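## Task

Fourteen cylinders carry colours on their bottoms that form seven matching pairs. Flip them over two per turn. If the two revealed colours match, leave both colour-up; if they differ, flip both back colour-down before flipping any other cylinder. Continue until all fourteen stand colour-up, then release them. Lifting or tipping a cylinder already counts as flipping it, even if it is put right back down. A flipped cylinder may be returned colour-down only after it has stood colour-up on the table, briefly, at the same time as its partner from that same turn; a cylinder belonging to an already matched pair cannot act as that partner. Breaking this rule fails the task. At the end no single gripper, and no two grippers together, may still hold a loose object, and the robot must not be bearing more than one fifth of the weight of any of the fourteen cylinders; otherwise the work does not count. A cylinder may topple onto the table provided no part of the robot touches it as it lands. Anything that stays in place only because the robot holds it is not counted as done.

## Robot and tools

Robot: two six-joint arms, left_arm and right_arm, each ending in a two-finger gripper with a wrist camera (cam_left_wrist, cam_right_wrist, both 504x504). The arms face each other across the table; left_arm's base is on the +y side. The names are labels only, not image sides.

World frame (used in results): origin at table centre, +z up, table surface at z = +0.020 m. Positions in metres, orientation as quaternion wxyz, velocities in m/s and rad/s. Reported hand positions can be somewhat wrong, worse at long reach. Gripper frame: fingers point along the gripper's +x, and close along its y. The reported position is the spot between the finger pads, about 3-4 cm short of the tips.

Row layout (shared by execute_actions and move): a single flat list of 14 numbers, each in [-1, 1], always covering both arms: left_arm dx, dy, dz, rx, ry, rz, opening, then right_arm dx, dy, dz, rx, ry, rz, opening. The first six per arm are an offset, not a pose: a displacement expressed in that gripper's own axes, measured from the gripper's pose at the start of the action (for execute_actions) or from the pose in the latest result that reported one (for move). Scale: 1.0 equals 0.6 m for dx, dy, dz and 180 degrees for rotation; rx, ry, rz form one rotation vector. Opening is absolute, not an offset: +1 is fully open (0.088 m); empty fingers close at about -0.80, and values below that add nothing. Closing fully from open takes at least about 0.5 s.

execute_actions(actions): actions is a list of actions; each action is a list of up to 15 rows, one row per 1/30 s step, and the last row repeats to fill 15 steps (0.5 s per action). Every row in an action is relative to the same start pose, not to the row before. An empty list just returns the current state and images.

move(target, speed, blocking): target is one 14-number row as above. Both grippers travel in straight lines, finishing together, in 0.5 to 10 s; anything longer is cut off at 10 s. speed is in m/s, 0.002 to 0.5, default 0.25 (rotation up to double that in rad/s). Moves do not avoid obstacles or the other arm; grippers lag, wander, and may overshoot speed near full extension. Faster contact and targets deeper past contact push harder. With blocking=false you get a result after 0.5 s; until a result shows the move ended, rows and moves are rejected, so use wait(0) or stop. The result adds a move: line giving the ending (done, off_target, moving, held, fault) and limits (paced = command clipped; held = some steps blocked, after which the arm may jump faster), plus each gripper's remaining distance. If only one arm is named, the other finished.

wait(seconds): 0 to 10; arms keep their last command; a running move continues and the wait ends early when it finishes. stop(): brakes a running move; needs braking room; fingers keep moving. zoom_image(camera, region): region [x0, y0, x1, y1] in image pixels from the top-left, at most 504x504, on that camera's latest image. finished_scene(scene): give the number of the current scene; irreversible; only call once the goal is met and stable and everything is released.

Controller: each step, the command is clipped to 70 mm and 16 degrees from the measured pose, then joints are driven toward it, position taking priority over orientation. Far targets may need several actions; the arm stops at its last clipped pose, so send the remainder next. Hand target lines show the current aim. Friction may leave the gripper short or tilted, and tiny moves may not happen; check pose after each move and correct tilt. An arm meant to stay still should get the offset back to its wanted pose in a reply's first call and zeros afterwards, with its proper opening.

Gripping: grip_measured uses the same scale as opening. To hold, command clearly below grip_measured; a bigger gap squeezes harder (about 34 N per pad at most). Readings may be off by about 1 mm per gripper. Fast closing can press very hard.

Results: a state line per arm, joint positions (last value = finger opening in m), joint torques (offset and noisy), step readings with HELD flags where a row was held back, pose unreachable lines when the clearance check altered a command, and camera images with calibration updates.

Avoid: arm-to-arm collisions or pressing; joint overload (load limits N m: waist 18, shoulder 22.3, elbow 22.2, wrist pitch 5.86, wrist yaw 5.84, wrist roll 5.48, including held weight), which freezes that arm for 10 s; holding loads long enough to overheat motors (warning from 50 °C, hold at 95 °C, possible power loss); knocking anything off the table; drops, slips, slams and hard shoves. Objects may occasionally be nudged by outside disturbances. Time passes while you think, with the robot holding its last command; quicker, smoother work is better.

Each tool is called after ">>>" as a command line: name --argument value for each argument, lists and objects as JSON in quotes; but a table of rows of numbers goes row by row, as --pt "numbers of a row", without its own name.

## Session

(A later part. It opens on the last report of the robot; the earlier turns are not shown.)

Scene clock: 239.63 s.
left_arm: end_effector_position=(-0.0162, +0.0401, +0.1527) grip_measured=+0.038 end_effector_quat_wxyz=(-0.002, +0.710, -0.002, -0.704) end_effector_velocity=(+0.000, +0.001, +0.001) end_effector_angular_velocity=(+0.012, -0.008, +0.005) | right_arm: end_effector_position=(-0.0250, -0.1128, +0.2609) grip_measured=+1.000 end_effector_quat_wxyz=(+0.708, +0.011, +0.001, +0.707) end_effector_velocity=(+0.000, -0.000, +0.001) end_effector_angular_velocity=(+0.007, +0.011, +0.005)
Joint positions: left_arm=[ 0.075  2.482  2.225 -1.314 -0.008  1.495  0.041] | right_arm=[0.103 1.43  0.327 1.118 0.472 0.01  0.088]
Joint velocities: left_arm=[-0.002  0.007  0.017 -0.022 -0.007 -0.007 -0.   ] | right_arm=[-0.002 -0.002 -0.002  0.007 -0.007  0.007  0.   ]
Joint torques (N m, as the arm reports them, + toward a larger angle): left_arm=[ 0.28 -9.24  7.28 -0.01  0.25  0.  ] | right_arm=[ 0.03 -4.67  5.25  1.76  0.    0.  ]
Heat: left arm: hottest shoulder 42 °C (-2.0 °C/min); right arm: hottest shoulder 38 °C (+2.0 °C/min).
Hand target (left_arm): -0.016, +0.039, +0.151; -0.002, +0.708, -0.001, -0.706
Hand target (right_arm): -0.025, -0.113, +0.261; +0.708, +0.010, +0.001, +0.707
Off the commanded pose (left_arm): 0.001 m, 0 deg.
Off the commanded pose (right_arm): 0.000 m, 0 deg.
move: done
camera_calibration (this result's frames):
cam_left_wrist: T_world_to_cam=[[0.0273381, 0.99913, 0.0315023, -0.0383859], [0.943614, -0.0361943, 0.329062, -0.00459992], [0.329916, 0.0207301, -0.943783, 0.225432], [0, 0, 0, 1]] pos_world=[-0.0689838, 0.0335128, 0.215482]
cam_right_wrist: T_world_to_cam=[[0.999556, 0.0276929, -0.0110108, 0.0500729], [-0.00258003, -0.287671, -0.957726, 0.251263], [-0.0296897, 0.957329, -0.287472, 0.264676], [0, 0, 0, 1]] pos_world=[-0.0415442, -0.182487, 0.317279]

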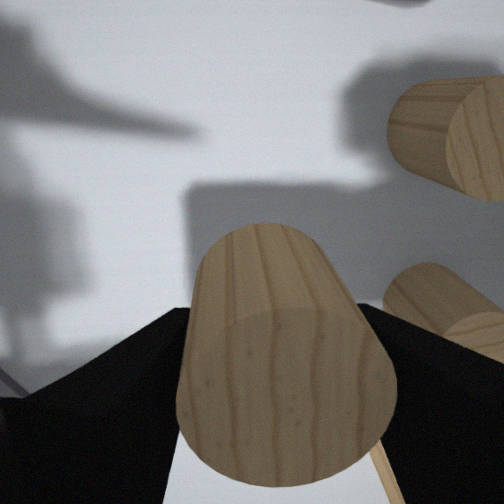

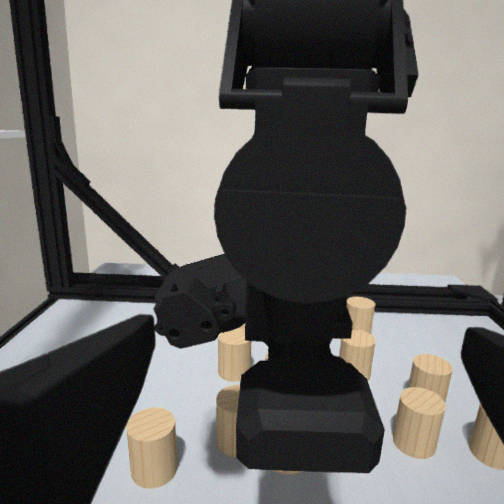

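Near elbow limit; shift +Y slightly.

>>> move --target '[0.113,-0.012,0,0,-0.003,-0.004,-0.3, 0,0,0,0,0,0,1]' --speed 0.09

>>> move --target '[0.02,0,0,0,0,0,-0.3, 0,0,0,0,0,0,1]' --speed 0.03

Scene clock: 242.37 s.
left_arm: end_effector_position=(-0.0155, +0.0464, +0.0885) grip_measured=+0.036 end_effector_quat_wxyz=(-0.003, +0.709, -0.000, -0.705) end_effector_velocity=(+0.002, +0.001, +0.003) end_effector_angular_velocity=(+0.001, -0.022, -0.010) | right_arm: end_effector_position=(-0.0250, -0.1128, +0.2609) grip_measured=+1.000 end_effector_quat_wxyz=(+0.708, +0.011, +0.001, +0.707) end_effector_velocity=(+0.002, -0.000, -0.002) end_effector_angular_velocity=(-0.007, -0.011, -0.010)
Joint positions: left_arm=[ 0.077  2.501  2.004 -1.078 -0.005  1.496  0.041] | right_arm=[0.103 1.43  0.327 1.118 0.472 0.01  0.088]
Joint velocities: left_arm=[-0.002 -0.007 -0.002 -0.007 -0.022  0.007  0.   ] | right_arm=[-0.002 -0.002 -0.002 -0.007  0.007 -0.007  0.   ]
Joint torques (N m, as the arm reports them, + toward a larger angle): left_arm=[ 0.18 -9.57  5.4   0.39  0.26  0.12] | right_arm=[ 0.07 -4.68  5.19  1.75  0.01 -0.01]
Heat: left arm: hottest shoulder 43 °C (-1.0 °C/min); right arm: hottest shoulder 37 °C (+0.0 °C/min).
Hand target (left_arm): -0.015, +0.048, +0.085; -0.006, +0.707, +0.002, -0.707
Hand target (right_arm): -0.025, -0.113, +0.261; +0.708, +0.010, +0.001, +0.707
Off the commanded pose (left_arm): 0.004 m, 1 deg.
Off the commanded pose (right_arm): 0.000 m, 0 deg.
move: done
camera_calibration (this result's frames):
cam_left_wrist: T_world_to_cam=[[0.0263014, 0.998968, 0.0370406, -0.0431641], [0.94476, -0.0369498, 0.325673, 0.0164749], [0.326705, 0.0264288, -0.944757, 0.164273], [0, 0, 0, 1]] pos_world=[-0.0680985, 0.0393868, 0.151432]
cam_right_wrist: T_world_to_cam=[[0.999556, 0.0276929, -0.0110108, 0.0500729], [-0.00258003, -0.287671, -0.957726, 0.251263], [-0.0296897, 0.957329, -0.287472, 0.264676], [0, 0, 0, 1]] pos_world=[-0.0415442, -0.182487, 0.317279]

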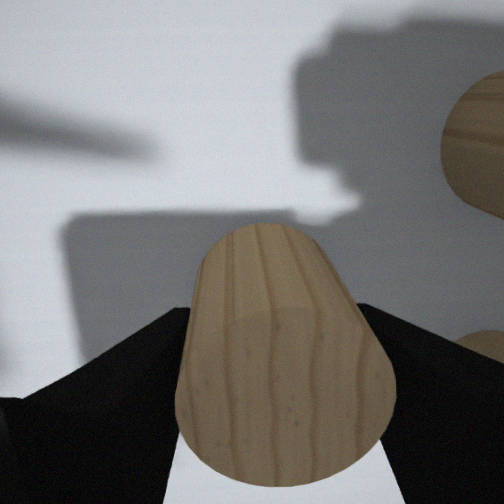

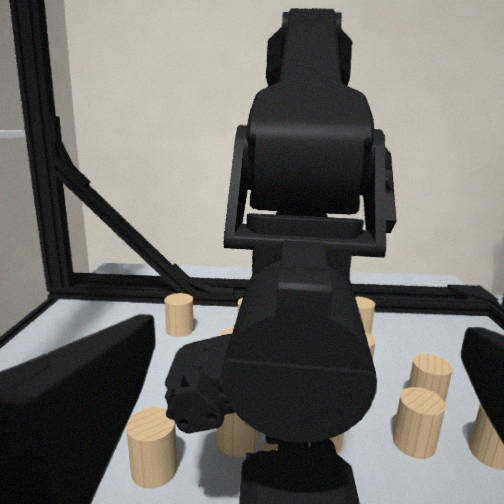

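Scene clock: 243.07 s.
left_arm: end_effector_position=(-0.0157, +0.0444, +0.0836) grip_measured=+0.035 end_effector_quat_wxyz=(+0.001, +0.709, -0.005, -0.706) end_effector_velocity=(+0.000, +0.003, -0.001) end_effector_angular_velocity=(+0.012, -0.008, +0.005) | right_arm: end_effector_position=(-0.0250, -0.1128, +0.2609) grip_measured=+1.000 end_effector_quat_wxyz=(+0.708, +0.011, +0.001, +0.707) end_effector_velocity=(-0.002, -0.000, -0.002) end_effector_angular_velocity=(-0.006, -0.011, +0.019)
Joint positions: left_arm=[ 0.077  2.504  1.989 -1.048 -0.005  1.496  0.041] | right_arm=[0.103 1.43  0.327 1.118 0.472 0.01  0.088]
Joint velocities: left_arm=[-0.002 -0.002 -0.007 -0.007 -0.007 -0.007 -0.   ] | right_arm=[-0.002 -0.002 -0.002 -0.007 -0.022 -0.007  0.   ]
Joint torques (N m, as the arm reports them, + toward a larger angle): left_arm=[-0.1  -9.02  5.02  0.59  0.07  0.02] | right_arm=[ 0.02 -4.66  5.2   1.76  0.   -0.01]
Heat: left arm: hottest shoulder 43 °C (-1.0 °C/min); right arm: hottest shoulder 37 °C (+0.0 °C/min).
Hand target (left_arm): -0.015, +0.047, +0.076; -0.003, +0.709, +0.000, -0.705
Hand target (right_arm): -0.025, -0.113, +0.261; +0.708, +0.010, +0.001, +0.707
Off the commanded pose (left_arm): 0.007 m, 1 deg.
Off the commanded pose (right_arm): 0.000 m, 0 deg.
move: done
camera_calibration (this result's frames):
cam_left_wrist: T_world_to_cam=[[0.0263324, 0.999354, 0.0244762, -0.0398891], [0.945088, -0.0328664, 0.325159, 0.0180222], [0.325753, 0.0145699, -0.945343, 0.160299], [0, 0, 0, 1]] pos_world=[-0.0682002, 0.0381201, 0.146654]
cam_right_wrist: T_world_to_cam=[[0.999556, 0.0276929, -0.0110108, 0.0500729], [-0.00258003, -0.287671, -0.957726, 0.251263], [-0.0296897, 0.957329, -0.287472, 0.264676], [0, 0, 0, 1]] pos_world=[-0.0415442, -0.182487, 0.317279]

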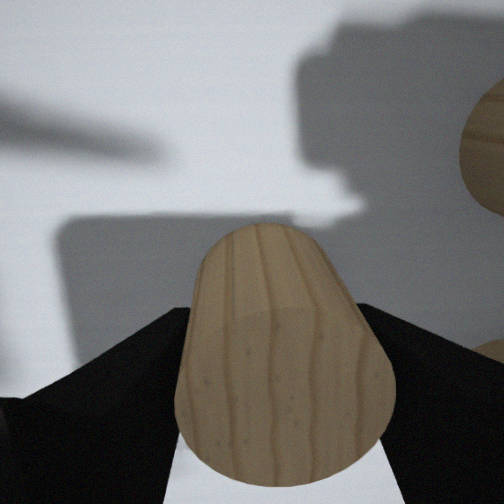

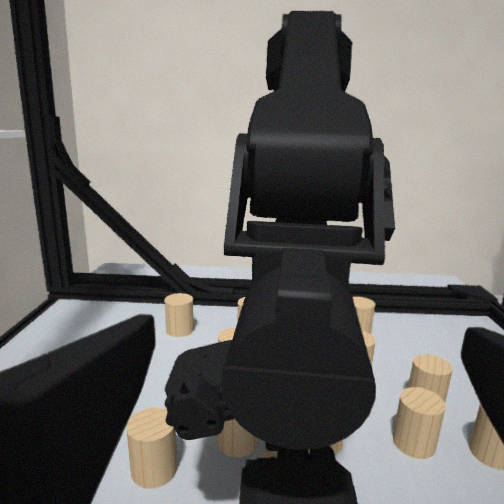

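>>> move --target '[0,0,0,0,0,0,0.6, 0,0,0,0,0,0,1]'

>>> move --target '[-0.13,0,0,0,0,0,0.6, 0,0,0,0,0,0,1]' --speed 0.15

>>> move --target '[0,-0.133,-0.217,0,0,0.003,0.6, 0,0,0,0,0,0,1]' --speed 0.2

Scene clock: 246.03 s.
left_arm: end_effector_position=(-0.0157, +0.0441, +0.0833) grip_measured=+0.599 end_effector_quat_wxyz=(+0.001, +0.708, -0.005, -0.706) end_effector_velocity=(+0.000, +0.002, +0.001) end_effector_angular_velocity=(+0.007, -0.008, +0.005) | right_arm: end_effector_position=(-0.0250, -0.1128, +0.2609) grip_measured=+1.000 end_effector_quat_wxyz=(+0.708, +0.011, +0.001, +0.707) end_effector_velocity=(+0.002, -0.000, -0.005) end_effector_angular_velocity=(-0.020, -0.017, -0.010)
Joint positions: left_arm=[ 0.077  2.505  1.989 -1.046 -0.005  1.496  0.068] | right_arm=[0.103 1.43  0.327 1.118 0.472 0.01  0.088]
Joint velocities: left_arm=[-0.002 -0.002 -0.002 -0.007 -0.007 -0.007  0.   ] | right_arm=[-0.002 -0.002 -0.002 -0.022  0.007 -0.007  0.   ]
Joint torques (N m, as the arm reports them, + toward a larger angle): left_arm=[ -0.08 -10.19   5.86   0.08   0.04   0.01] | right_arm=[ 0.03 -4.72  5.18  1.76  0.    0.  ]
Heat: left arm: hottest shoulder 44 °C (+0.0 °C/min); right arm: hottest shoulder 37 °C (+1.0 °C/min).
Hand target (left_arm): -0.016, +0.044, +0.084; +0.001, +0.709, -0.005, -0.706
Hand target (right_arm): -0.025, -0.113, +0.261; +0.708, +0.010, +0.001, +0.707
Off the commanded pose (left_arm): 0.000 m, 0 deg.
Off the commanded pose (right_arm): 0.000 m, 0 deg.
move: done
camera_calibration (this result's frames):
cam_left_wrist: T_world_to_cam=[[0.0263346, 0.999381, 0.0233337, -0.0395318], [0.945118, -0.0324955, 0.325109, 0.0181074], [0.325666, 0.0134915, -0.945389, 0.16011], [0, 0, 0, 1]] pos_world=[-0.068215, 0.0379356, 0.146402]
cam_right_wrist: T_world_to_cam=[[0.999556, 0.0276929, -0.0110108, 0.0500729], [-0.00258003, -0.287671, -0.957726, 0.251263], [-0.0296897, 0.957329, -0.287472, 0.264676], [0, 0, 0, 1]] pos_world=[-0.0415442, -0.182487, 0.317279]

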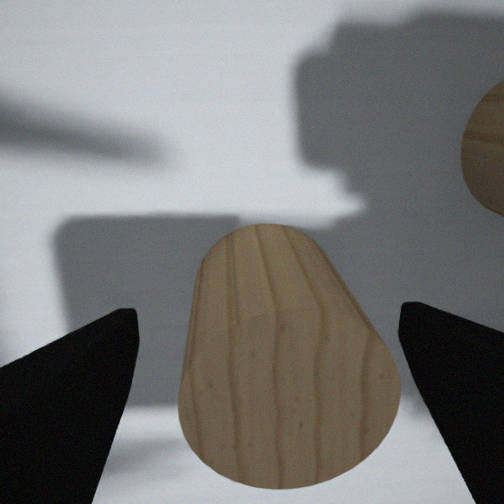

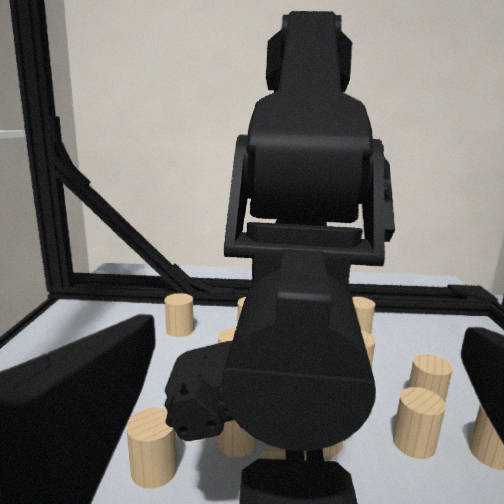

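Scene clock: 247.03 s.
left_arm: end_effector_position=(-0.0155, +0.0466, +0.1546) grip_measured=+0.600 end_effector_quat_wxyz=(-0.004, +0.709, +0.001, -0.705) end_effector_velocity=(-0.003, -0.004, +0.009) end_effector_angular_velocity=(-0.023, -0.006, +0.015) | right_arm: end_effector_position=(-0.0250, -0.1128, +0.2609) grip_measured=+1.000 end_effector_quat_wxyz=(+0.708, +0.011, +0.001, +0.707) end_effector_velocity=(-0.000, +0.000, +0.003) end_effector_angular_velocity=(+0.011, -0.002, +0.005)
Joint positions: left_arm=[ 0.077  2.453  2.18  -1.305 -0.005  1.496  0.068] | right_arm=[0.103 1.43  0.327 1.118 0.472 0.01  0.088]
Joint velocities: left_arm=[-0.007 -0.007  0.022 -0.007 -0.007 -0.022 -0.   ] | right_arm=[-0.002 -0.002  0.002  0.007 -0.007 -0.007  0.   ]
Joint torques (N m, as the arm reports them, + toward a larger angle): left_arm=[ -0.27 -11.03   6.93  -0.02   0.04  -0.05] | right_arm=[ 0.06 -4.66  5.16  1.76  0.01 -0.01]
Heat: left arm: hottest shoulder 44 °C (+0.0 °C/min); right arm: hottest shoulder 37 °C (+1.0 °C/min).
Hand target (left_arm): -0.016, +0.044, +0.161; +0.002, +0.708, -0.005, -0.706
Hand target (right_arm): -0.025, -0.113, +0.261; +0.708, +0.010, +0.001, +0.707
Off the commanded pose (left_arm): 0.007 m, 1 deg.
Off the commanded pose (right_arm): 0.000 m, 0 deg.
move: done
camera_calibration (this result's frames):
cam_left_wrist: T_world_to_cam=[[0.0262956, 0.998895, 0.0389438, -0.0460419], [0.94471, -0.0375691, 0.325746, -0.00505015], [0.32685, 0.0282249, -0.944655, 0.226645], [0, 0, 0, 1]] pos_world=[-0.0680971, 0.0394043, 0.217539]
cam_right_wrist: T_world_to_cam=[[0.999556, 0.0276929, -0.0110108, 0.0500729], [-0.00258003, -0.287671, -0.957726, 0.251263], [-0.0296897, 0.957329, -0.287472, 0.264676], [0, 0, 0, 1]] pos_world=[-0.0415442, -0.182487, 0.317279]

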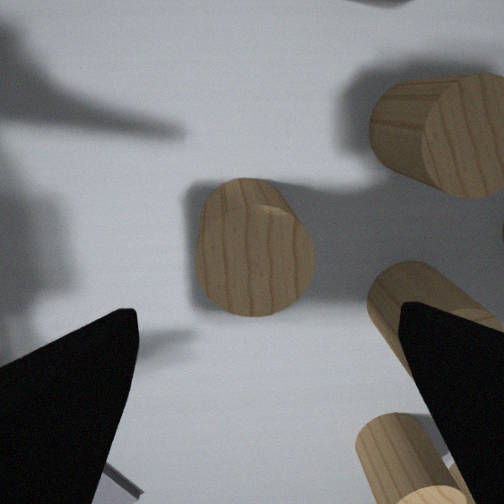

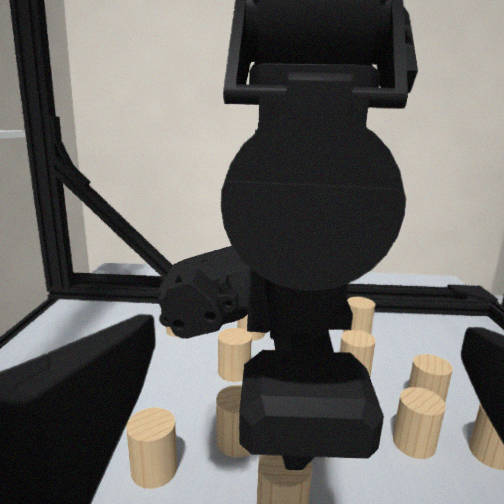

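Scene clock: 248.23 s.
left_arm: end_effector_position=(+0.1147, +0.1248, +0.1525) grip_measured=+0.600 end_effector_quat_wxyz=(-0.003, +0.708, +0.002, -0.706) end_effector_velocity=(-0.002, +0.009, -0.001) end_effector_angular_velocity=(+0.033, +0.000, -0.010) | right_arm: end_effector_position=(-0.0250, -0.1128, +0.2609) grip_measured=+1.000 end_effector_quat_wxyz=(+0.708, +0.011, +0.001, +0.707) end_effector_velocity=(-0.000, +0.000, +0.003) end_effector_angular_velocity=(+0.011, -0.002, +0.005)
Joint positions: left_arm=[ 0.387  2.143  1.645 -1.079 -0.005  1.802  0.068] | right_arm=[0.103 1.43  0.327 1.118 0.472 0.01  0.088]
Joint velocities: left_arm=[-0.002 -0.007 -0.017 -0.022 -0.007  0.007 -0.   ] | right_arm=[-0.002 -0.002  0.002  0.007 -0.007 -0.007  0.   ]
Joint torques (N m, as the arm reports them, + toward a larger angle): left_arm=[ -0.02 -10.04   5.19   0.42  -0.04   0.12] | right_arm=[ 0.05 -4.67  5.24  1.76  0.01  0.  ]
Heat: left arm: hottest shoulder 45 °C (+1.0 °C/min); right arm: hottest shoulder 37 °C (+1.0 °C/min).
Hand target (left_arm): +0.115, +0.125, +0.157; -0.000, +0.710, -0.004, -0.704
Hand target (right_arm): -0.025, -0.113, +0.261; +0.708, +0.010, +0.001, +0.707
Off the commanded pose (left_arm): 0.003 m, 1 deg.
Off the commanded pose (right_arm): 0.000 m, 0 deg.
move: done
camera_calibration (this result's frames):
cam_left_wrist: T_world_to_cam=[[0.022936, 0.99896, 0.0393966, -0.127229], [0.945494, -0.0344786, 0.323808, -0.124653], [0.324829, 0.0298224, -0.945302, 0.179997], [0, 0, 0, 1]] pos_world=[0.062309, 0.117431, 0.215528]
cam_right_wrist: T_world_to_cam=[[0.999556, 0.0276929, -0.0110108, 0.0500729], [-0.00258003, -0.287671, -0.957726, 0.251263], [-0.0296897, 0.957329, -0.287472, 0.264676], [0, 0, 0, 1]] pos_world=[-0.0415442, -0.182487, 0.317279]

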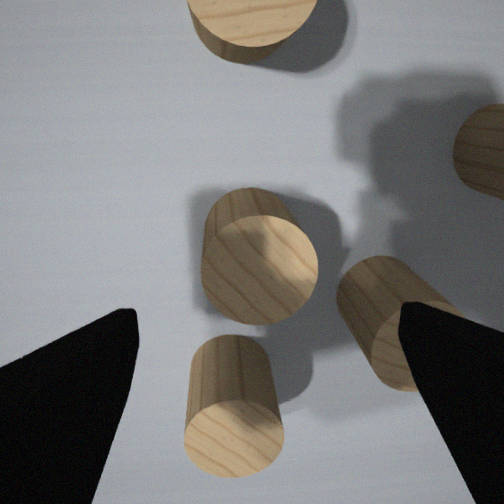

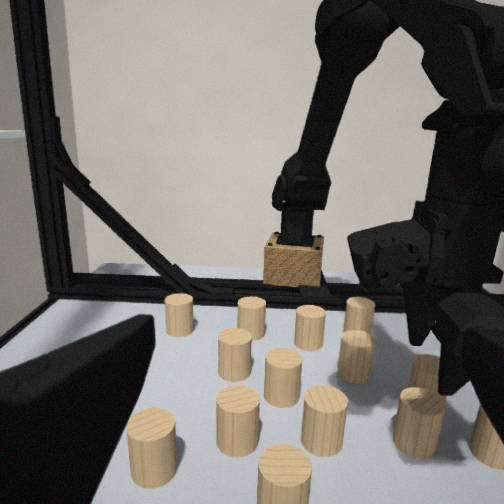

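>>> move --target '[0.127,-0.002,-0.005,0,0,0,0.45, 0,0,0,0,0,0,1]' --speed 0.09

>>> move --target '[0,0,0,0,0,0,-0.3, 0,0,0,0,0,0,1]'

>>> move --target '[-0.17,0,0,0,0,0,-0.3, 0,0,0,0,0,0,1]' --speed 0.15

>>> move --target '[-0.148,0.18,0.235,0,0,0.505,-0.3, 0,0,0,0,0,0,1]' --speed 0.3

Scene clock: 252.23 s.
left_arm: end_effector_position=(+0.1179, +0.1251, +0.0805) grip_measured=+0.450 end_effector_quat_wxyz=(+0.001, +0.709, -0.000, -0.705) end_effector_velocity=(+0.002, +0.003, -0.001) end_effector_angular_velocity=(+0.017, -0.018, +0.005) | right_arm: end_effector_position=(-0.0250, -0.1128, +0.2609) grip_measured=+1.000 end_effector_quat_wxyz=(+0.708, +0.011, +0.001, +0.707) end_effector_velocity=(+0.004, -0.000, -0.003) end_effector_angular_velocity=(-0.015, -0.030, -0.015)
Joint positions: left_arm=[ 0.394  2.242  1.501 -0.827 -0.005  1.808  0.061] | right_arm=[0.103 1.43  0.327 1.118 0.472 0.01  0.088]
Joint velocities: left_arm=[-0.002  0.002 -0.002 -0.007 -0.022 -0.007 -0.   ] | right_arm=[-0.007 -0.007 -0.002 -0.022  0.007 -0.022  0.   ]
Joint torques (N m, as the arm reports them, + toward a larger angle): left_arm=[ 0.25 -7.81  4.84  0.38  0.05  0.12] | right_arm=[ 0.07 -4.67  5.22  1.77  0.   -0.02]
Heat: left arm: hottest shoulder 45 °C (+1.0 °C/min); right arm: hottest shoulder 37 °C (+1.0 °C/min).
Hand target (left_arm): +0.118, +0.127, +0.076; -0.003, +0.708, +0.002, -0.706
Hand target (right_arm): -0.025, -0.113, +0.261; +0.708, +0.010, +0.001, +0.707
Off the commanded pose (left_arm): 0.004 m, 1 deg.
Off the commanded pose (right_arm): 0.000 m, 0 deg.
move: done
camera_calibration (this result's frames):
cam_left_wrist: T_world_to_cam=[[0.0213406, 0.999293, 0.0309374, -0.123907], [0.94489, -0.0302711, 0.325986, -0.104915], [0.326692, 0.0222758, -0.944868, 0.111624], [0, 0, 0, 1]] pos_world=[0.0653104, 0.118158, 0.143504]
cam_right_wrist: T_world_to_cam=[[0.999556, 0.0276929, -0.0110108, 0.0500729], [-0.00258003, -0.287671, -0.957726, 0.251263], [-0.0296897, 0.957329, -0.287472, 0.264676], [0, 0, 0, 1]] pos_world=[-0.0415442, -0.182487, 0.317279]

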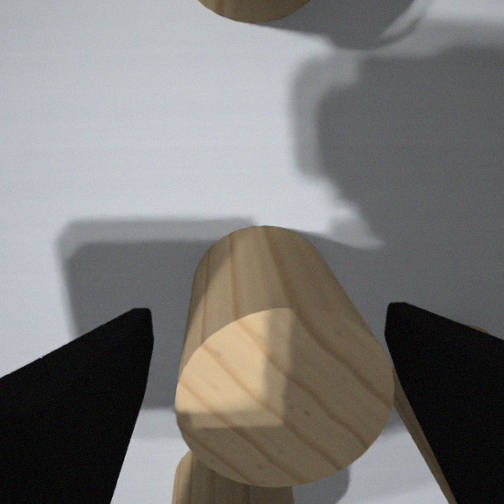

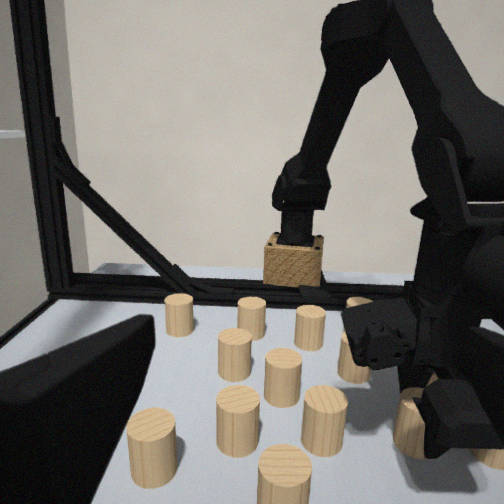

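Scene clock: 252.73 s.
left_arm: end_effector_position=(+0.1178, +0.1249, +0.0805) grip_measured=+0.038 end_effector_quat_wxyz=(+0.001, +0.709, -0.001, -0.705) end_effector_velocity=(-0.000, +0.002, +0.000) end_effector_angular_velocity=(+0.009, -0.005, +0.005) | right_arm: end_effector_position=(-0.0250, -0.1128, +0.2609) grip_measured=+1.000 end_effector_quat_wxyz=(+0.708, +0.011, +0.001, +0.707) end_effector_velocity=(+0.002, +0.000, -0.005) end_effector_angular_velocity=(-0.020, -0.032, -0.000)
Joint positions: left_arm=[ 0.394  2.242  1.501 -0.826 -0.004  1.808  0.041] | right_arm=[0.103 1.43  0.327 1.118 0.472 0.01  0.088]
Joint velocities: left_arm=[-0.002 -0.002 -0.002 -0.007 -0.007 -0.007 -0.   ] | right_arm=[-0.007 -0.002 -0.002 -0.022 -0.007 -0.022  0.   ]
Joint torques (N m, as the arm reports them, + toward a larger angle): left_arm=[ 0.   -8.44  5.29  0.17  0.04  0.03] | right_arm=[ 0.05 -4.69  5.21  1.75  0.01 -0.01]
Heat: left arm: hottest shoulder 45 °C (+1.0 °C/min); right arm: hottest shoulder 37 °C (+1.0 °C/min).
Hand target (left_arm): +0.118, +0.125, +0.081; +0.001, +0.709, -0.001, -0.705
Hand target (right_arm): -0.025, -0.113, +0.261; +0.708, +0.010, +0.001, +0.707
Off the commanded pose (left_arm): 0.000 m, 0 deg.
Off the commanded pose (right_arm): 0.000 m, 0 deg.
move: done
camera_calibration (this result's frames):
cam_left_wrist: T_world_to_cam=[[0.0213476, 0.999319, 0.0301027, -0.123669], [0.944952, -0.0300013, 0.32583, -0.104933], [0.326511, 0.0214899, -0.944949, 0.111759], [0, 0, 0, 1]] pos_world=[0.0653058, 0.118035, 0.14352]
cam_right_wrist: T_world_to_cam=[[0.999556, 0.0276929, -0.0110108, 0.0500729], [-0.00258003, -0.287671, -0.957726, 0.251263], [-0.0296897, 0.957329, -0.287472, 0.264676], [0, 0, 0, 1]] pos_world=[-0.0415442, -0.182487, 0.317279]

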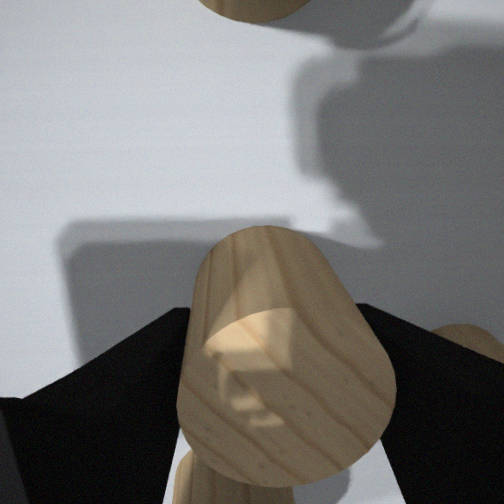

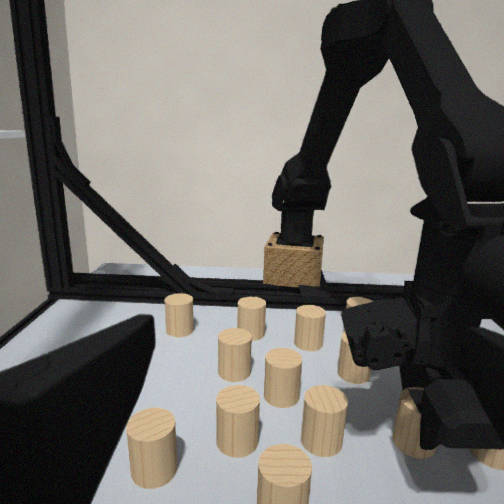

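Scene clock: 253.87 s.
left_arm: end_effector_position=(+0.1172, +0.1274, +0.1748) grip_measured=+0.037 end_effector_quat_wxyz=(-0.006, +0.707, +0.006, -0.707) end_effector_velocity=(+0.001, -0.003, +0.005) end_effector_angular_velocity=(-0.010, -0.010, +0.005) | right_arm: end_effector_position=(-0.0250, -0.1128, +0.2609) grip_measured=+1.000 end_effector_quat_wxyz=(+0.708, +0.011, +0.001, +0.707) end_effector_velocity=(+0.000, -0.000, +0.001) end_effector_angular_velocity=(+0.007, -0.019, +0.005)
Joint positions: left_arm=[ 0.394  2.125  1.707 -1.169 -0.004  1.808  0.041] | right_arm=[0.103 1.43  0.327 1.118 0.472 0.01  0.088]
Joint velocities: left_arm=[-0.002 -0.002  0.017 -0.007 -0.007 -0.007 -0.   ] | right_arm=[-0.002 -0.002 -0.002  0.007 -0.007 -0.022  0.   ]
Joint torques (N m, as the arm reports them, + toward a larger angle): left_arm=[-0.3  -9.59  7.01 -0.07  0.07 -0.06] | right_arm=[ 0.04 -4.65  5.2   1.77  0.   -0.01]
Heat: left arm: hottest shoulder 46 °C (+3.0 °C/min); right arm: hottest shoulder 37 °C (+1.0 °C/min).
Hand target (left_arm): +0.117, +0.125, +0.182; +0.001, +0.709, -0.001, -0.705
Hand target (right_arm): -0.025, -0.113, +0.261; +0.708, +0.010, +0.001, +0.707
Off the commanded pose (left_arm): 0.008 m, 1 deg.
Off the commanded pose (right_arm): 0.000 m, 0 deg.
move: done
camera_calibration (this result's frames):
cam_left_wrist: T_world_to_cam=[[0.0215326, 0.998554, 0.049264, -0.132292], [0.94646, -0.0362352, 0.320782, -0.133508], [0.322103, 0.0397191, -0.945871, 0.199375], [0, 0, 0, 1]] pos_world=[0.0649893, 0.119344, 0.237928]
cam_right_wrist: T_world_to_cam=[[0.999556, 0.0276929, -0.0110108, 0.0500729], [-0.00258003, -0.287671, -0.957726, 0.251263], [-0.0296897, 0.957329, -0.287472, 0.264676], [0, 0, 0, 1]] pos_world=[-0.0415442, -0.182487, 0.317279]

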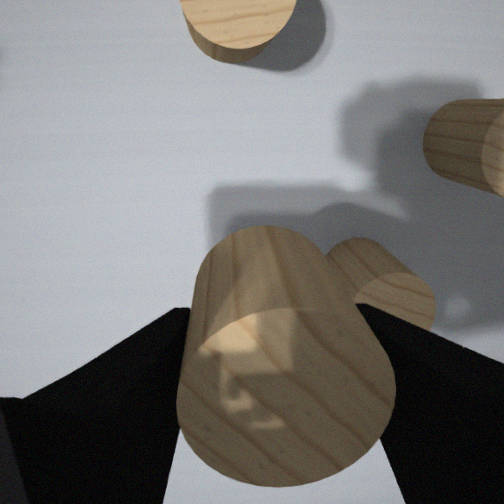

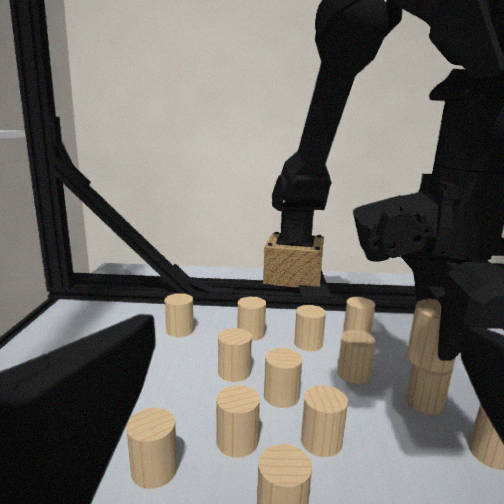

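Scene clock: 257.03 s.
left_arm: end_effector_position=(-0.0237, +0.0211, +0.2602) grip_measured=+0.036 end_effector_quat_wxyz=(+0.495, +0.500, -0.500, -0.506) end_effector_velocity=(-0.005, -0.000, -0.001) end_effector_angular_velocity=(-0.002, +0.008, -0.015) | right_arm: end_effector_position=(-0.0250, -0.1128, +0.2610) grip_measured=+1.000 end_effector_quat_wxyz=(+0.708, +0.011, +0.001, +0.707) end_effector_velocity=(+0.002, -0.000, -0.005) end_effector_angular_velocity=(-0.020, -0.032, -0.010)
Joint positions: left_arm=[ 0.032  1.966  0.849  1.106 -0.114  1.568  0.041] | right_arm=[0.103 1.43  0.327 1.118 0.472 0.01  0.088]
Joint velocities: left_arm=[-0.007  0.007  0.002  0.007  0.007 -0.007 -0.   ] | right_arm=[-0.002 -0.002 -0.002 -0.022  0.007 -0.022  0.   ]
Joint torques (N m, as the arm reports them, + toward a larger angle): left_arm=[-0.31 -6.64  6.56  2.13 -0.19  0.07] | right_arm=[ 0.09 -4.69  5.18  1.77  0.    0.  ]
Heat: left arm: hottest shoulder 46 °C (+3.0 °C/min); right arm: hottest shoulder 36 °C (-1.0 °C/min).
Hand target (left_arm): -0.024, +0.019, +0.262; +0.497, +0.499, -0.501, -0.502
Hand target (right_arm): -0.025, -0.113, +0.261; +0.708, +0.011, +0.001, +0.707
Off the commanded pose (left_arm): 0.004 m, 1 deg.
Off the commanded pose (right_arm): 0.000 m, 0 deg.
move: done
camera_calibration (this result's frames):
cam_left_wrist: T_world_to_cam=[[0.0205806, 0.0433471, -0.998848, 0.265587], [0.950193, 0.309906, 0.0330271, 0.0363076], [0.310981, -0.949779, -0.03481, 0.113329], [0, 0, 0, 1]] pos_world=[-0.0752083, 0.084873, 0.268027]
cam_right_wrist: T_world_to_cam=[[0.999554, 0.0276967, -0.0111744, 0.0501483], [-0.00274581, -0.287345, -0.957823, 0.251473], [-0.0297394, 0.957426, -0.287141, 0.264577], [0, 0, 0, 1]] pos_world=[-0.0415671, -0.182442, 0.317398]

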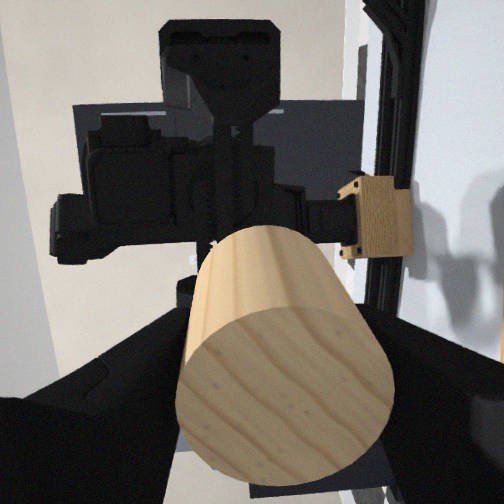

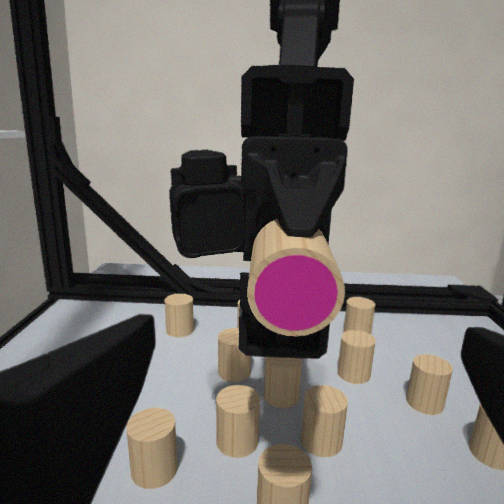

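>>> move --target '[0,0,0,0,0,0,-0.3, 0.137,-0.001,-0.012,-0.004,0.002,0,1]' --speed 0.1

>>> move --target '[0,0,0,0,0,0,-0.3, 0,0,0,0,0,0,-0.3]'

>>> move --target '[0,0,0,0,0,0,1, 0,0,0,0,0,0,-0.3]'

>>> move --target '[-0.06,0,0,0,0,0,1, -0.09,0,0,0,0,0,-0.3]' --speed 0.12

>>> move --target '[0.018,-0.172,-0.012,0,0,-0.496,0.6, -0.308,-0.275,-0.178,-0.003,0.508,-0.003,-0.3]' --speed 0.3

Scene clock: 262.83 s.
left_arm: end_effector_position=(-0.0239, +0.0210, +0.2598) grip_measured=+0.034 end_effector_quat_wxyz=(+0.494, +0.500, -0.500, -0.506) end_effector_velocity=(+0.002, -0.001, -0.002) end_effector_angular_velocity=(+0.007, +0.006, +0.010) | right_arm: end_effector_position=(-0.0241, -0.0340, +0.2565) grip_measured=+1.000 end_effector_quat_wxyz=(+0.708, +0.008, -0.000, +0.706) end_effector_velocity=(-0.001, +0.002, -0.002) end_effector_angular_velocity=(-0.007, +0.005, +0.005)
Joint positions: left_arm=[ 0.031  1.968  0.849  1.107 -0.114  1.568  0.041] | right_arm=[-0.025  1.721  0.596  1.138  0.346  0.007  0.088]
Joint velocities: left_arm=[ 0.002  0.002  0.002 -0.007 -0.007 -0.007 -0.   ] | right_arm=[-0.002  0.007  0.007 -0.007 -0.007  0.007  0.   ]
Joint torques (N m, as the arm reports them, + toward a larger angle): left_arm=[-0.04 -7.43  5.58  1.71  0.01 -0.02] | right_arm=[-0.35 -5.82  6.68  1.59 -0.06 -0.18]
Heat: left arm: hottest shoulder 45 °C (+3.0 °C/min); right arm: hottest shoulder 36 °C (-2.0 °C/min).
Hand target (left_arm): -0.024, +0.021, +0.260; +0.495, +0.500, -0.500, -0.506
Hand target (right_arm): -0.024, -0.031, +0.255; +0.708, +0.004, -0.001, +0.706
Off the commanded pose (left_arm): 0.000 m, 0 deg.
Off the commanded pose (right_arm): 0.004 m, 0 deg.
move: done
camera_calibration (this result's frames):
cam_left_wrist: T_world_to_cam=[[0.0210138, 0.0437201, -0.998823, 0.26517], [0.95018, 0.309889, 0.0335548, 0.0363688], [0.310992, -0.949767, -0.03503, 0.113294], [0, 0, 0, 1]] pos_world=[-0.0753627, 0.0847397, 0.267606]
cam_right_wrist: T_world_to_cam=[[0.999622, 0.0268709, -0.00576074, 0.04561], [0.00226216, -0.289368, -0.957215, 0.269687], [-0.0273882, 0.956841, -0.28932, 0.188425], [0, 0, 0, 1]] pos_world=[-0.0410422, -0.103479, 0.312926]

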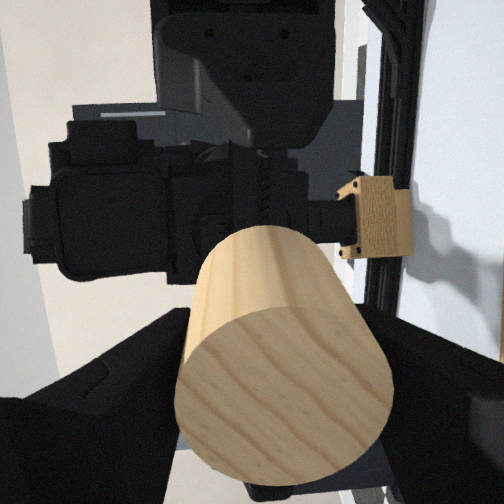

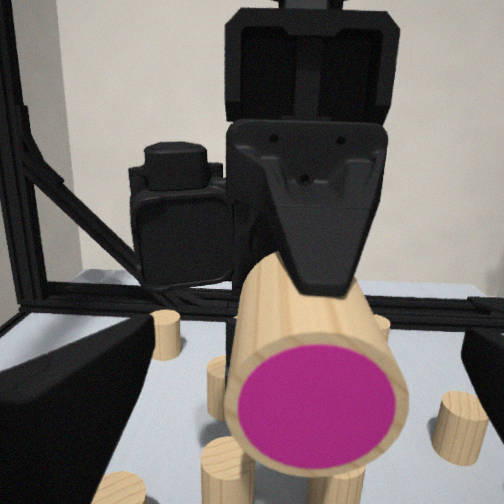

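Scene clock: 263.33 s.
left_arm: end_effector_position=(-0.0235, +0.0210, +0.2598) grip_measured=+0.034 end_effector_quat_wxyz=(+0.495, +0.500, -0.499, -0.506) end_effector_velocity=(-0.002, +0.001, -0.001) end_effector_angular_velocity=(+0.007, +0.006, -0.010) | right_arm: end_effector_position=(-0.0247, -0.0340, +0.2567) grip_measured=+0.025 end_effector_quat_wxyz=(+0.707, +0.008, -0.000, +0.707) end_effector_velocity=(-0.000, +0.000, -0.000) end_effector_angular_velocity=(+0.002, -0.007, +0.015)
Joint positions: left_arm=[ 0.032  1.968  0.849  1.107 -0.114  1.568  0.041] | right_arm=[-0.024  1.721  0.596  1.138  0.345  0.007  0.04 ]
Joint velocities: left_arm=[-0.002 -0.002 -0.002 -0.007  0.007 -0.007  0.   ] | right_arm=[-0.007  0.002 -0.002  0.007 -0.022 -0.007 -0.   ]
Joint torques (N m, as the arm reports them, + toward a larger angle): left_arm=[-0.17 -7.16  5.52  1.75  0.02 -0.03] | right_arm=[-0.02 -6.99  5.12  1.82  0.04 -0.01]
Heat: left arm: hottest shoulder 45 °C (+3.0 °C/min); right arm: hottest shoulder 36 °C (-2.0 °C/min).
Hand target (left_arm): -0.024, +0.021, +0.260; +0.494, +0.500, -0.500, -0.506
Hand target (right_arm): -0.024, -0.034, +0.257; +0.708, +0.008, -0.000, +0.706
Off the commanded pose (left_arm): 0.000 m, 0 deg.
Off the commanded pose (right_arm): 0.001 m, 0 deg.
move: done
camera_calibration (this result's frames):
cam_left_wrist: T_world_to_cam=[[0.0209804, 0.0437361, -0.998823, 0.265162], [0.949944, 0.310614, 0.0335548, 0.0359974], [0.311716, -0.949529, -0.03503, 0.113155], [0, 0, 0, 1]] pos_world=[-0.075031, 0.0846657, 0.267606]
cam_right_wrist: T_world_to_cam=[[0.999569, 0.0287795, -0.00586583, 0.046219], [0.0027034, -0.289015, -0.957321, 0.269872], [-0.0292465, 0.956892, -0.288968, 0.188321], [0, 0, 0, 1]] pos_world=[-0.0414209, -0.103536, 0.313044]

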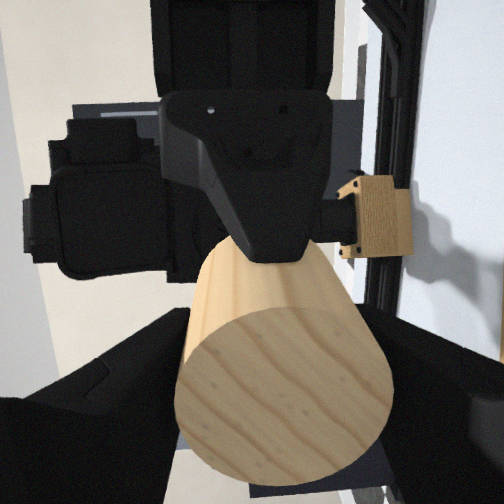

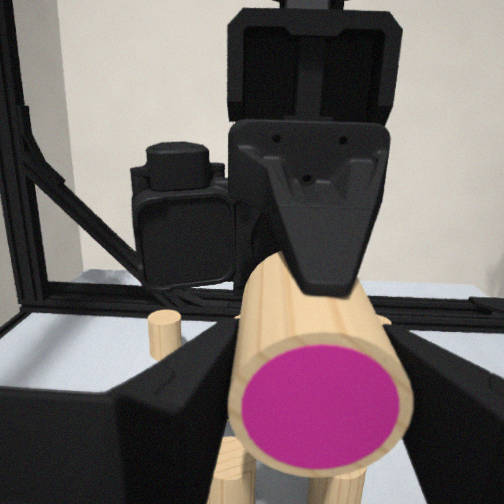

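Scene clock: 264.03 s.
left_arm: end_effector_position=(-0.0235, +0.0210, +0.2598) grip_measured=+1.000 end_effector_quat_wxyz=(+0.495, +0.500, -0.499, -0.506) end_effector_velocity=(-0.000, +0.001, +0.001) end_effector_angular_velocity=(+0.002, -0.008, +0.005) | right_arm: end_effector_position=(-0.0247, -0.0340, +0.2567) grip_measured=+0.025 end_effector_quat_wxyz=(+0.707, +0.008, -0.000, +0.707) end_effector_velocity=(+0.000, -0.000, +0.002) end_effector_angular_velocity=(+0.007, -0.005, +0.005)
Joint positions: left_arm=[ 0.032  1.968  0.849  1.107 -0.114  1.568  0.088] | right_arm=[-0.024  1.721  0.596  1.138  0.345  0.007  0.04 ]
Joint velocities: left_arm=[-0.002 -0.007 -0.002 -0.007 -0.007  0.007  0.   ] | right_arm=[-0.002 -0.002 -0.002  0.007 -0.007 -0.007  0.   ]
Joint torques (N m, as the arm reports them, + toward a larger angle): left_arm=[-0.13 -7.26  5.61  1.75  0.   -0.05] | right_arm=[ 0.04 -6.93  5.09  1.81  0.   -0.01]
Heat: left arm: hottest shoulder 45 °C (+3.0 °C/min); right arm: hottest shoulder 36 °C (-3.0 °C/min).
Hand target (left_arm): -0.023, +0.021, +0.260; +0.495, +0.500, -0.499, -0.506
Hand target (right_arm): -0.025, -0.034, +0.257; +0.707, +0.008, -0.000, +0.707
Off the commanded pose (left_arm): 0.000 m, 0 deg.
Off the commanded pose (right_arm): 0.000 m, 0 deg.
move: done
camera_calibration (this result's frames):
cam_left_wrist: T_world_to_cam=[[0.0209804, 0.0437361, -0.998823, 0.265162], [0.949944, 0.310614, 0.0335548, 0.0359974], [0.311716, -0.949529, -0.03503, 0.113155], [0, 0, 0, 1]] pos_world=[-0.075031, 0.0846657, 0.267606]
cam_right_wrist: T_world_to_cam=[[0.999569, 0.0287795, -0.00586583, 0.046219], [0.0027034, -0.289015, -0.957321, 0.269872], [-0.0292465, 0.956892, -0.288968, 0.188321], [0, 0, 0, 1]] pos_world=[-0.0414209, -0.103536, 0.313044]

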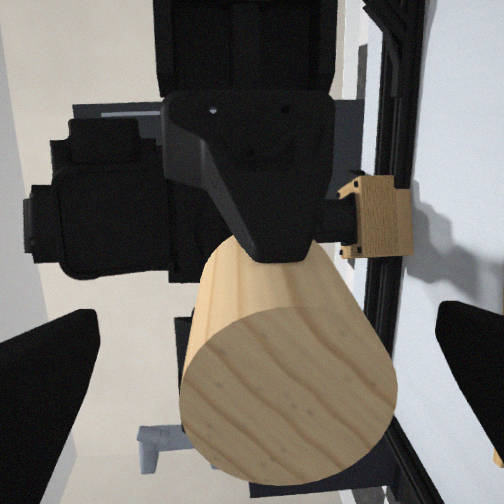

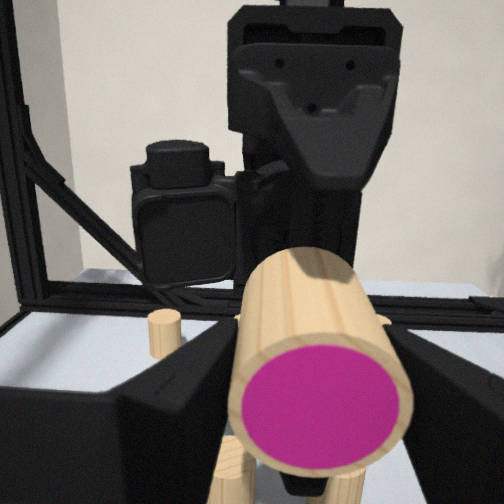

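Scene clock: 264.93 s.
left_arm: end_effector_position=(-0.0233, +0.0549, +0.2560) grip_measured=+1.000 end_effector_quat_wxyz=(+0.491, +0.502, -0.498, -0.509) end_effector_velocity=(+0.000, +0.002, -0.001) end_effector_angular_velocity=(+0.007, -0.023, +0.004) | right_arm: end_effector_position=(-0.0251, -0.0848, +0.2563) grip_measured=+0.025 end_effector_quat_wxyz=(+0.707, +0.009, +0.000, +0.707) end_effector_velocity=(-0.001, -0.003, -0.006) end_effector_angular_velocity=(-0.025, +0.011, +0.010)
Joint positions: left_arm=[ 0.021  1.881  0.701  1.157 -0.122  1.568  0.088] | right_arm=[0.049 1.558 0.412 1.159 0.417 0.007 0.04 ]
Joint velocities: left_arm=[-0.002 -0.007 -0.007 -0.007 -0.007  0.022  0.   ] | right_arm=[ 0.002 -0.007 -0.012 -0.022 -0.007  0.022 -0.   ]
Joint torques (N m, as the arm reports them, + toward a larger angle): left_arm=[-0.29 -7.66  4.6   2.06 -0.21 -0.06] | right_arm=[ 0.31 -6.53  3.62  1.83  0.09 -0.01]
Heat: left arm: hottest shoulder 45 °C (+3.0 °C/min); right arm: hottest shoulder 36 °C (-3.0 °C/min).
Hand target (left_arm): -0.023, +0.057, +0.260; +0.495, +0.500, -0.499, -0.506
Hand target (right_arm): -0.025, -0.088, +0.256; +0.707, +0.008, +0.000, +0.707
Off the commanded pose (left_arm): 0.005 m, 1 deg.
Off the commanded pose (right_arm): 0.003 m, 0 deg.
move: done
camera_calibration (this result's frames):
cam_left_wrist: T_world_to_cam=[[0.0226637, 0.0542197, -0.998272, 0.259174], [0.95095, 0.306971, 0.038262, 0.0244161], [0.308515, -0.950173, -0.0446031, 0.147577], [0, 0, 0, 1]] pos_world=[-0.074622, 0.118677, 0.264374]
cam_right_wrist: T_world_to_cam=[[0.999551, 0.0291668, -0.00687174, 0.0484525], [0.00185175, -0.289007, -0.957325, 0.254792], [-0.0299081, 0.956883, -0.288931, 0.236808], [0, 0, 0, 1]] pos_world=[-0.0418201, -0.154374, 0.312673]

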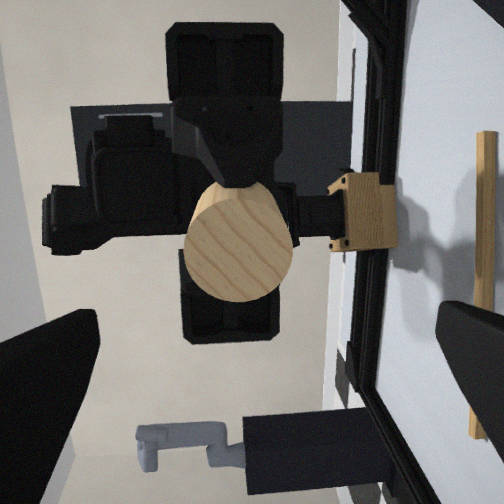

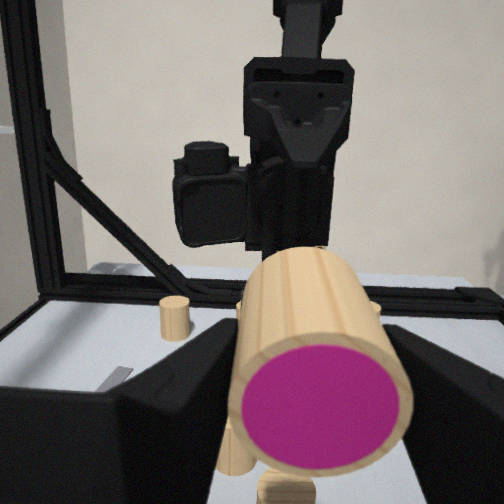

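Scene clock: 268.20 s.
left_arm: end_effector_position=(-0.0161, +0.0465, +0.1544) grip_measured=+0.600 end_effector_quat_wxyz=(-0.003, +0.708, -0.001, -0.706) end_effector_velocity=(+0.000, +0.002, -0.001) end_effector_angular_velocity=(+0.018, +0.006, +0.010) | right_arm: end_effector_position=(+0.1377, -0.2701, +0.1452) grip_measured=+0.025 end_effector_quat_wxyz=(+0.502, -0.503, +0.504, +0.491) end_effector_velocity=(-0.003, -0.001, -0.001) end_effector_angular_velocity=(-0.004, +0.025, +0.005)
Joint positions: left_arm=[ 0.076  2.45   2.175 -1.3   -0.002  1.496  0.068] | right_arm=[-0.699  1.339  0.768 -1.01   0.014 -0.32   0.04 ]
Joint velocities: left_arm=[ 0.002  0.012  0.017 -0.022  0.007 -0.007 -0.   ] | right_arm=[-0.002  0.002 -0.002 -0.007 -0.022 -0.007 -0.   ]
Joint torques (N m, as the arm reports them, + toward a larger angle): left_arm=[ 0.23 -8.99  7.09 -0.03  0.26  0.11] | right_arm=[-0.17 -3.26  6.9  -0.05  0.07 -0.2 ]
Heat: left arm: hottest shoulder 45 °C (+3.0 °C/min); right arm: hottest shoulder 36 °C (-3.0 °C/min).
Hand target (left_arm): -0.016, +0.046, +0.152; -0.006, +0.706, +0.001, -0.708
Hand target (right_arm): +0.140, -0.268, +0.147; +0.502, -0.505, +0.502, +0.491
Off the commanded pose (left_arm): 0.002 m, 1 deg.
Off the commanded pose (right_arm): 0.002 m, 1 deg.
move: done
camera_calibration (this result's frames):
cam_left_wrist: T_world_to_cam=[[0.0271514, 0.998968, 0.0364235, -0.0455571], [0.945616, -0.0374826, 0.323118, -0.00400412], [0.32415, 0.0256696, -0.945657, 0.226852], [0, 0, 0, 1]] pos_world=[-0.0685106, 0.0395368, 0.217477]
cam_right_wrist: T_world_to_cam=[[0.999805, -0.00620832, -0.0187359, -0.117556], [-0.0000155473, -0.949491, 0.313794, -0.268121], [-0.0197377, -0.313732, -0.949306, 0.138143], [0, 0, 0, 1]] pos_world=[0.120256, -0.211969, 0.213072]

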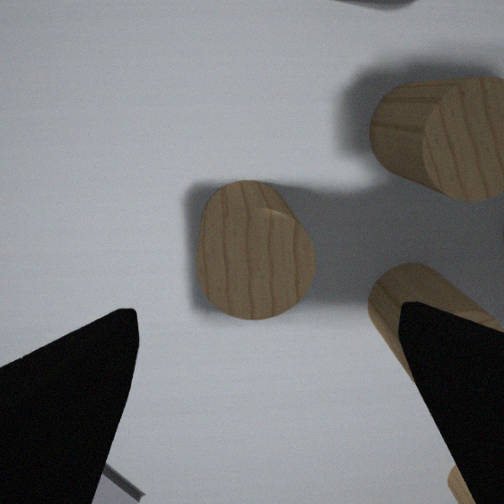

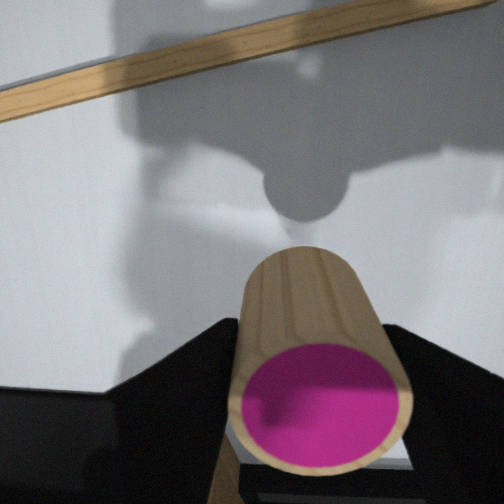

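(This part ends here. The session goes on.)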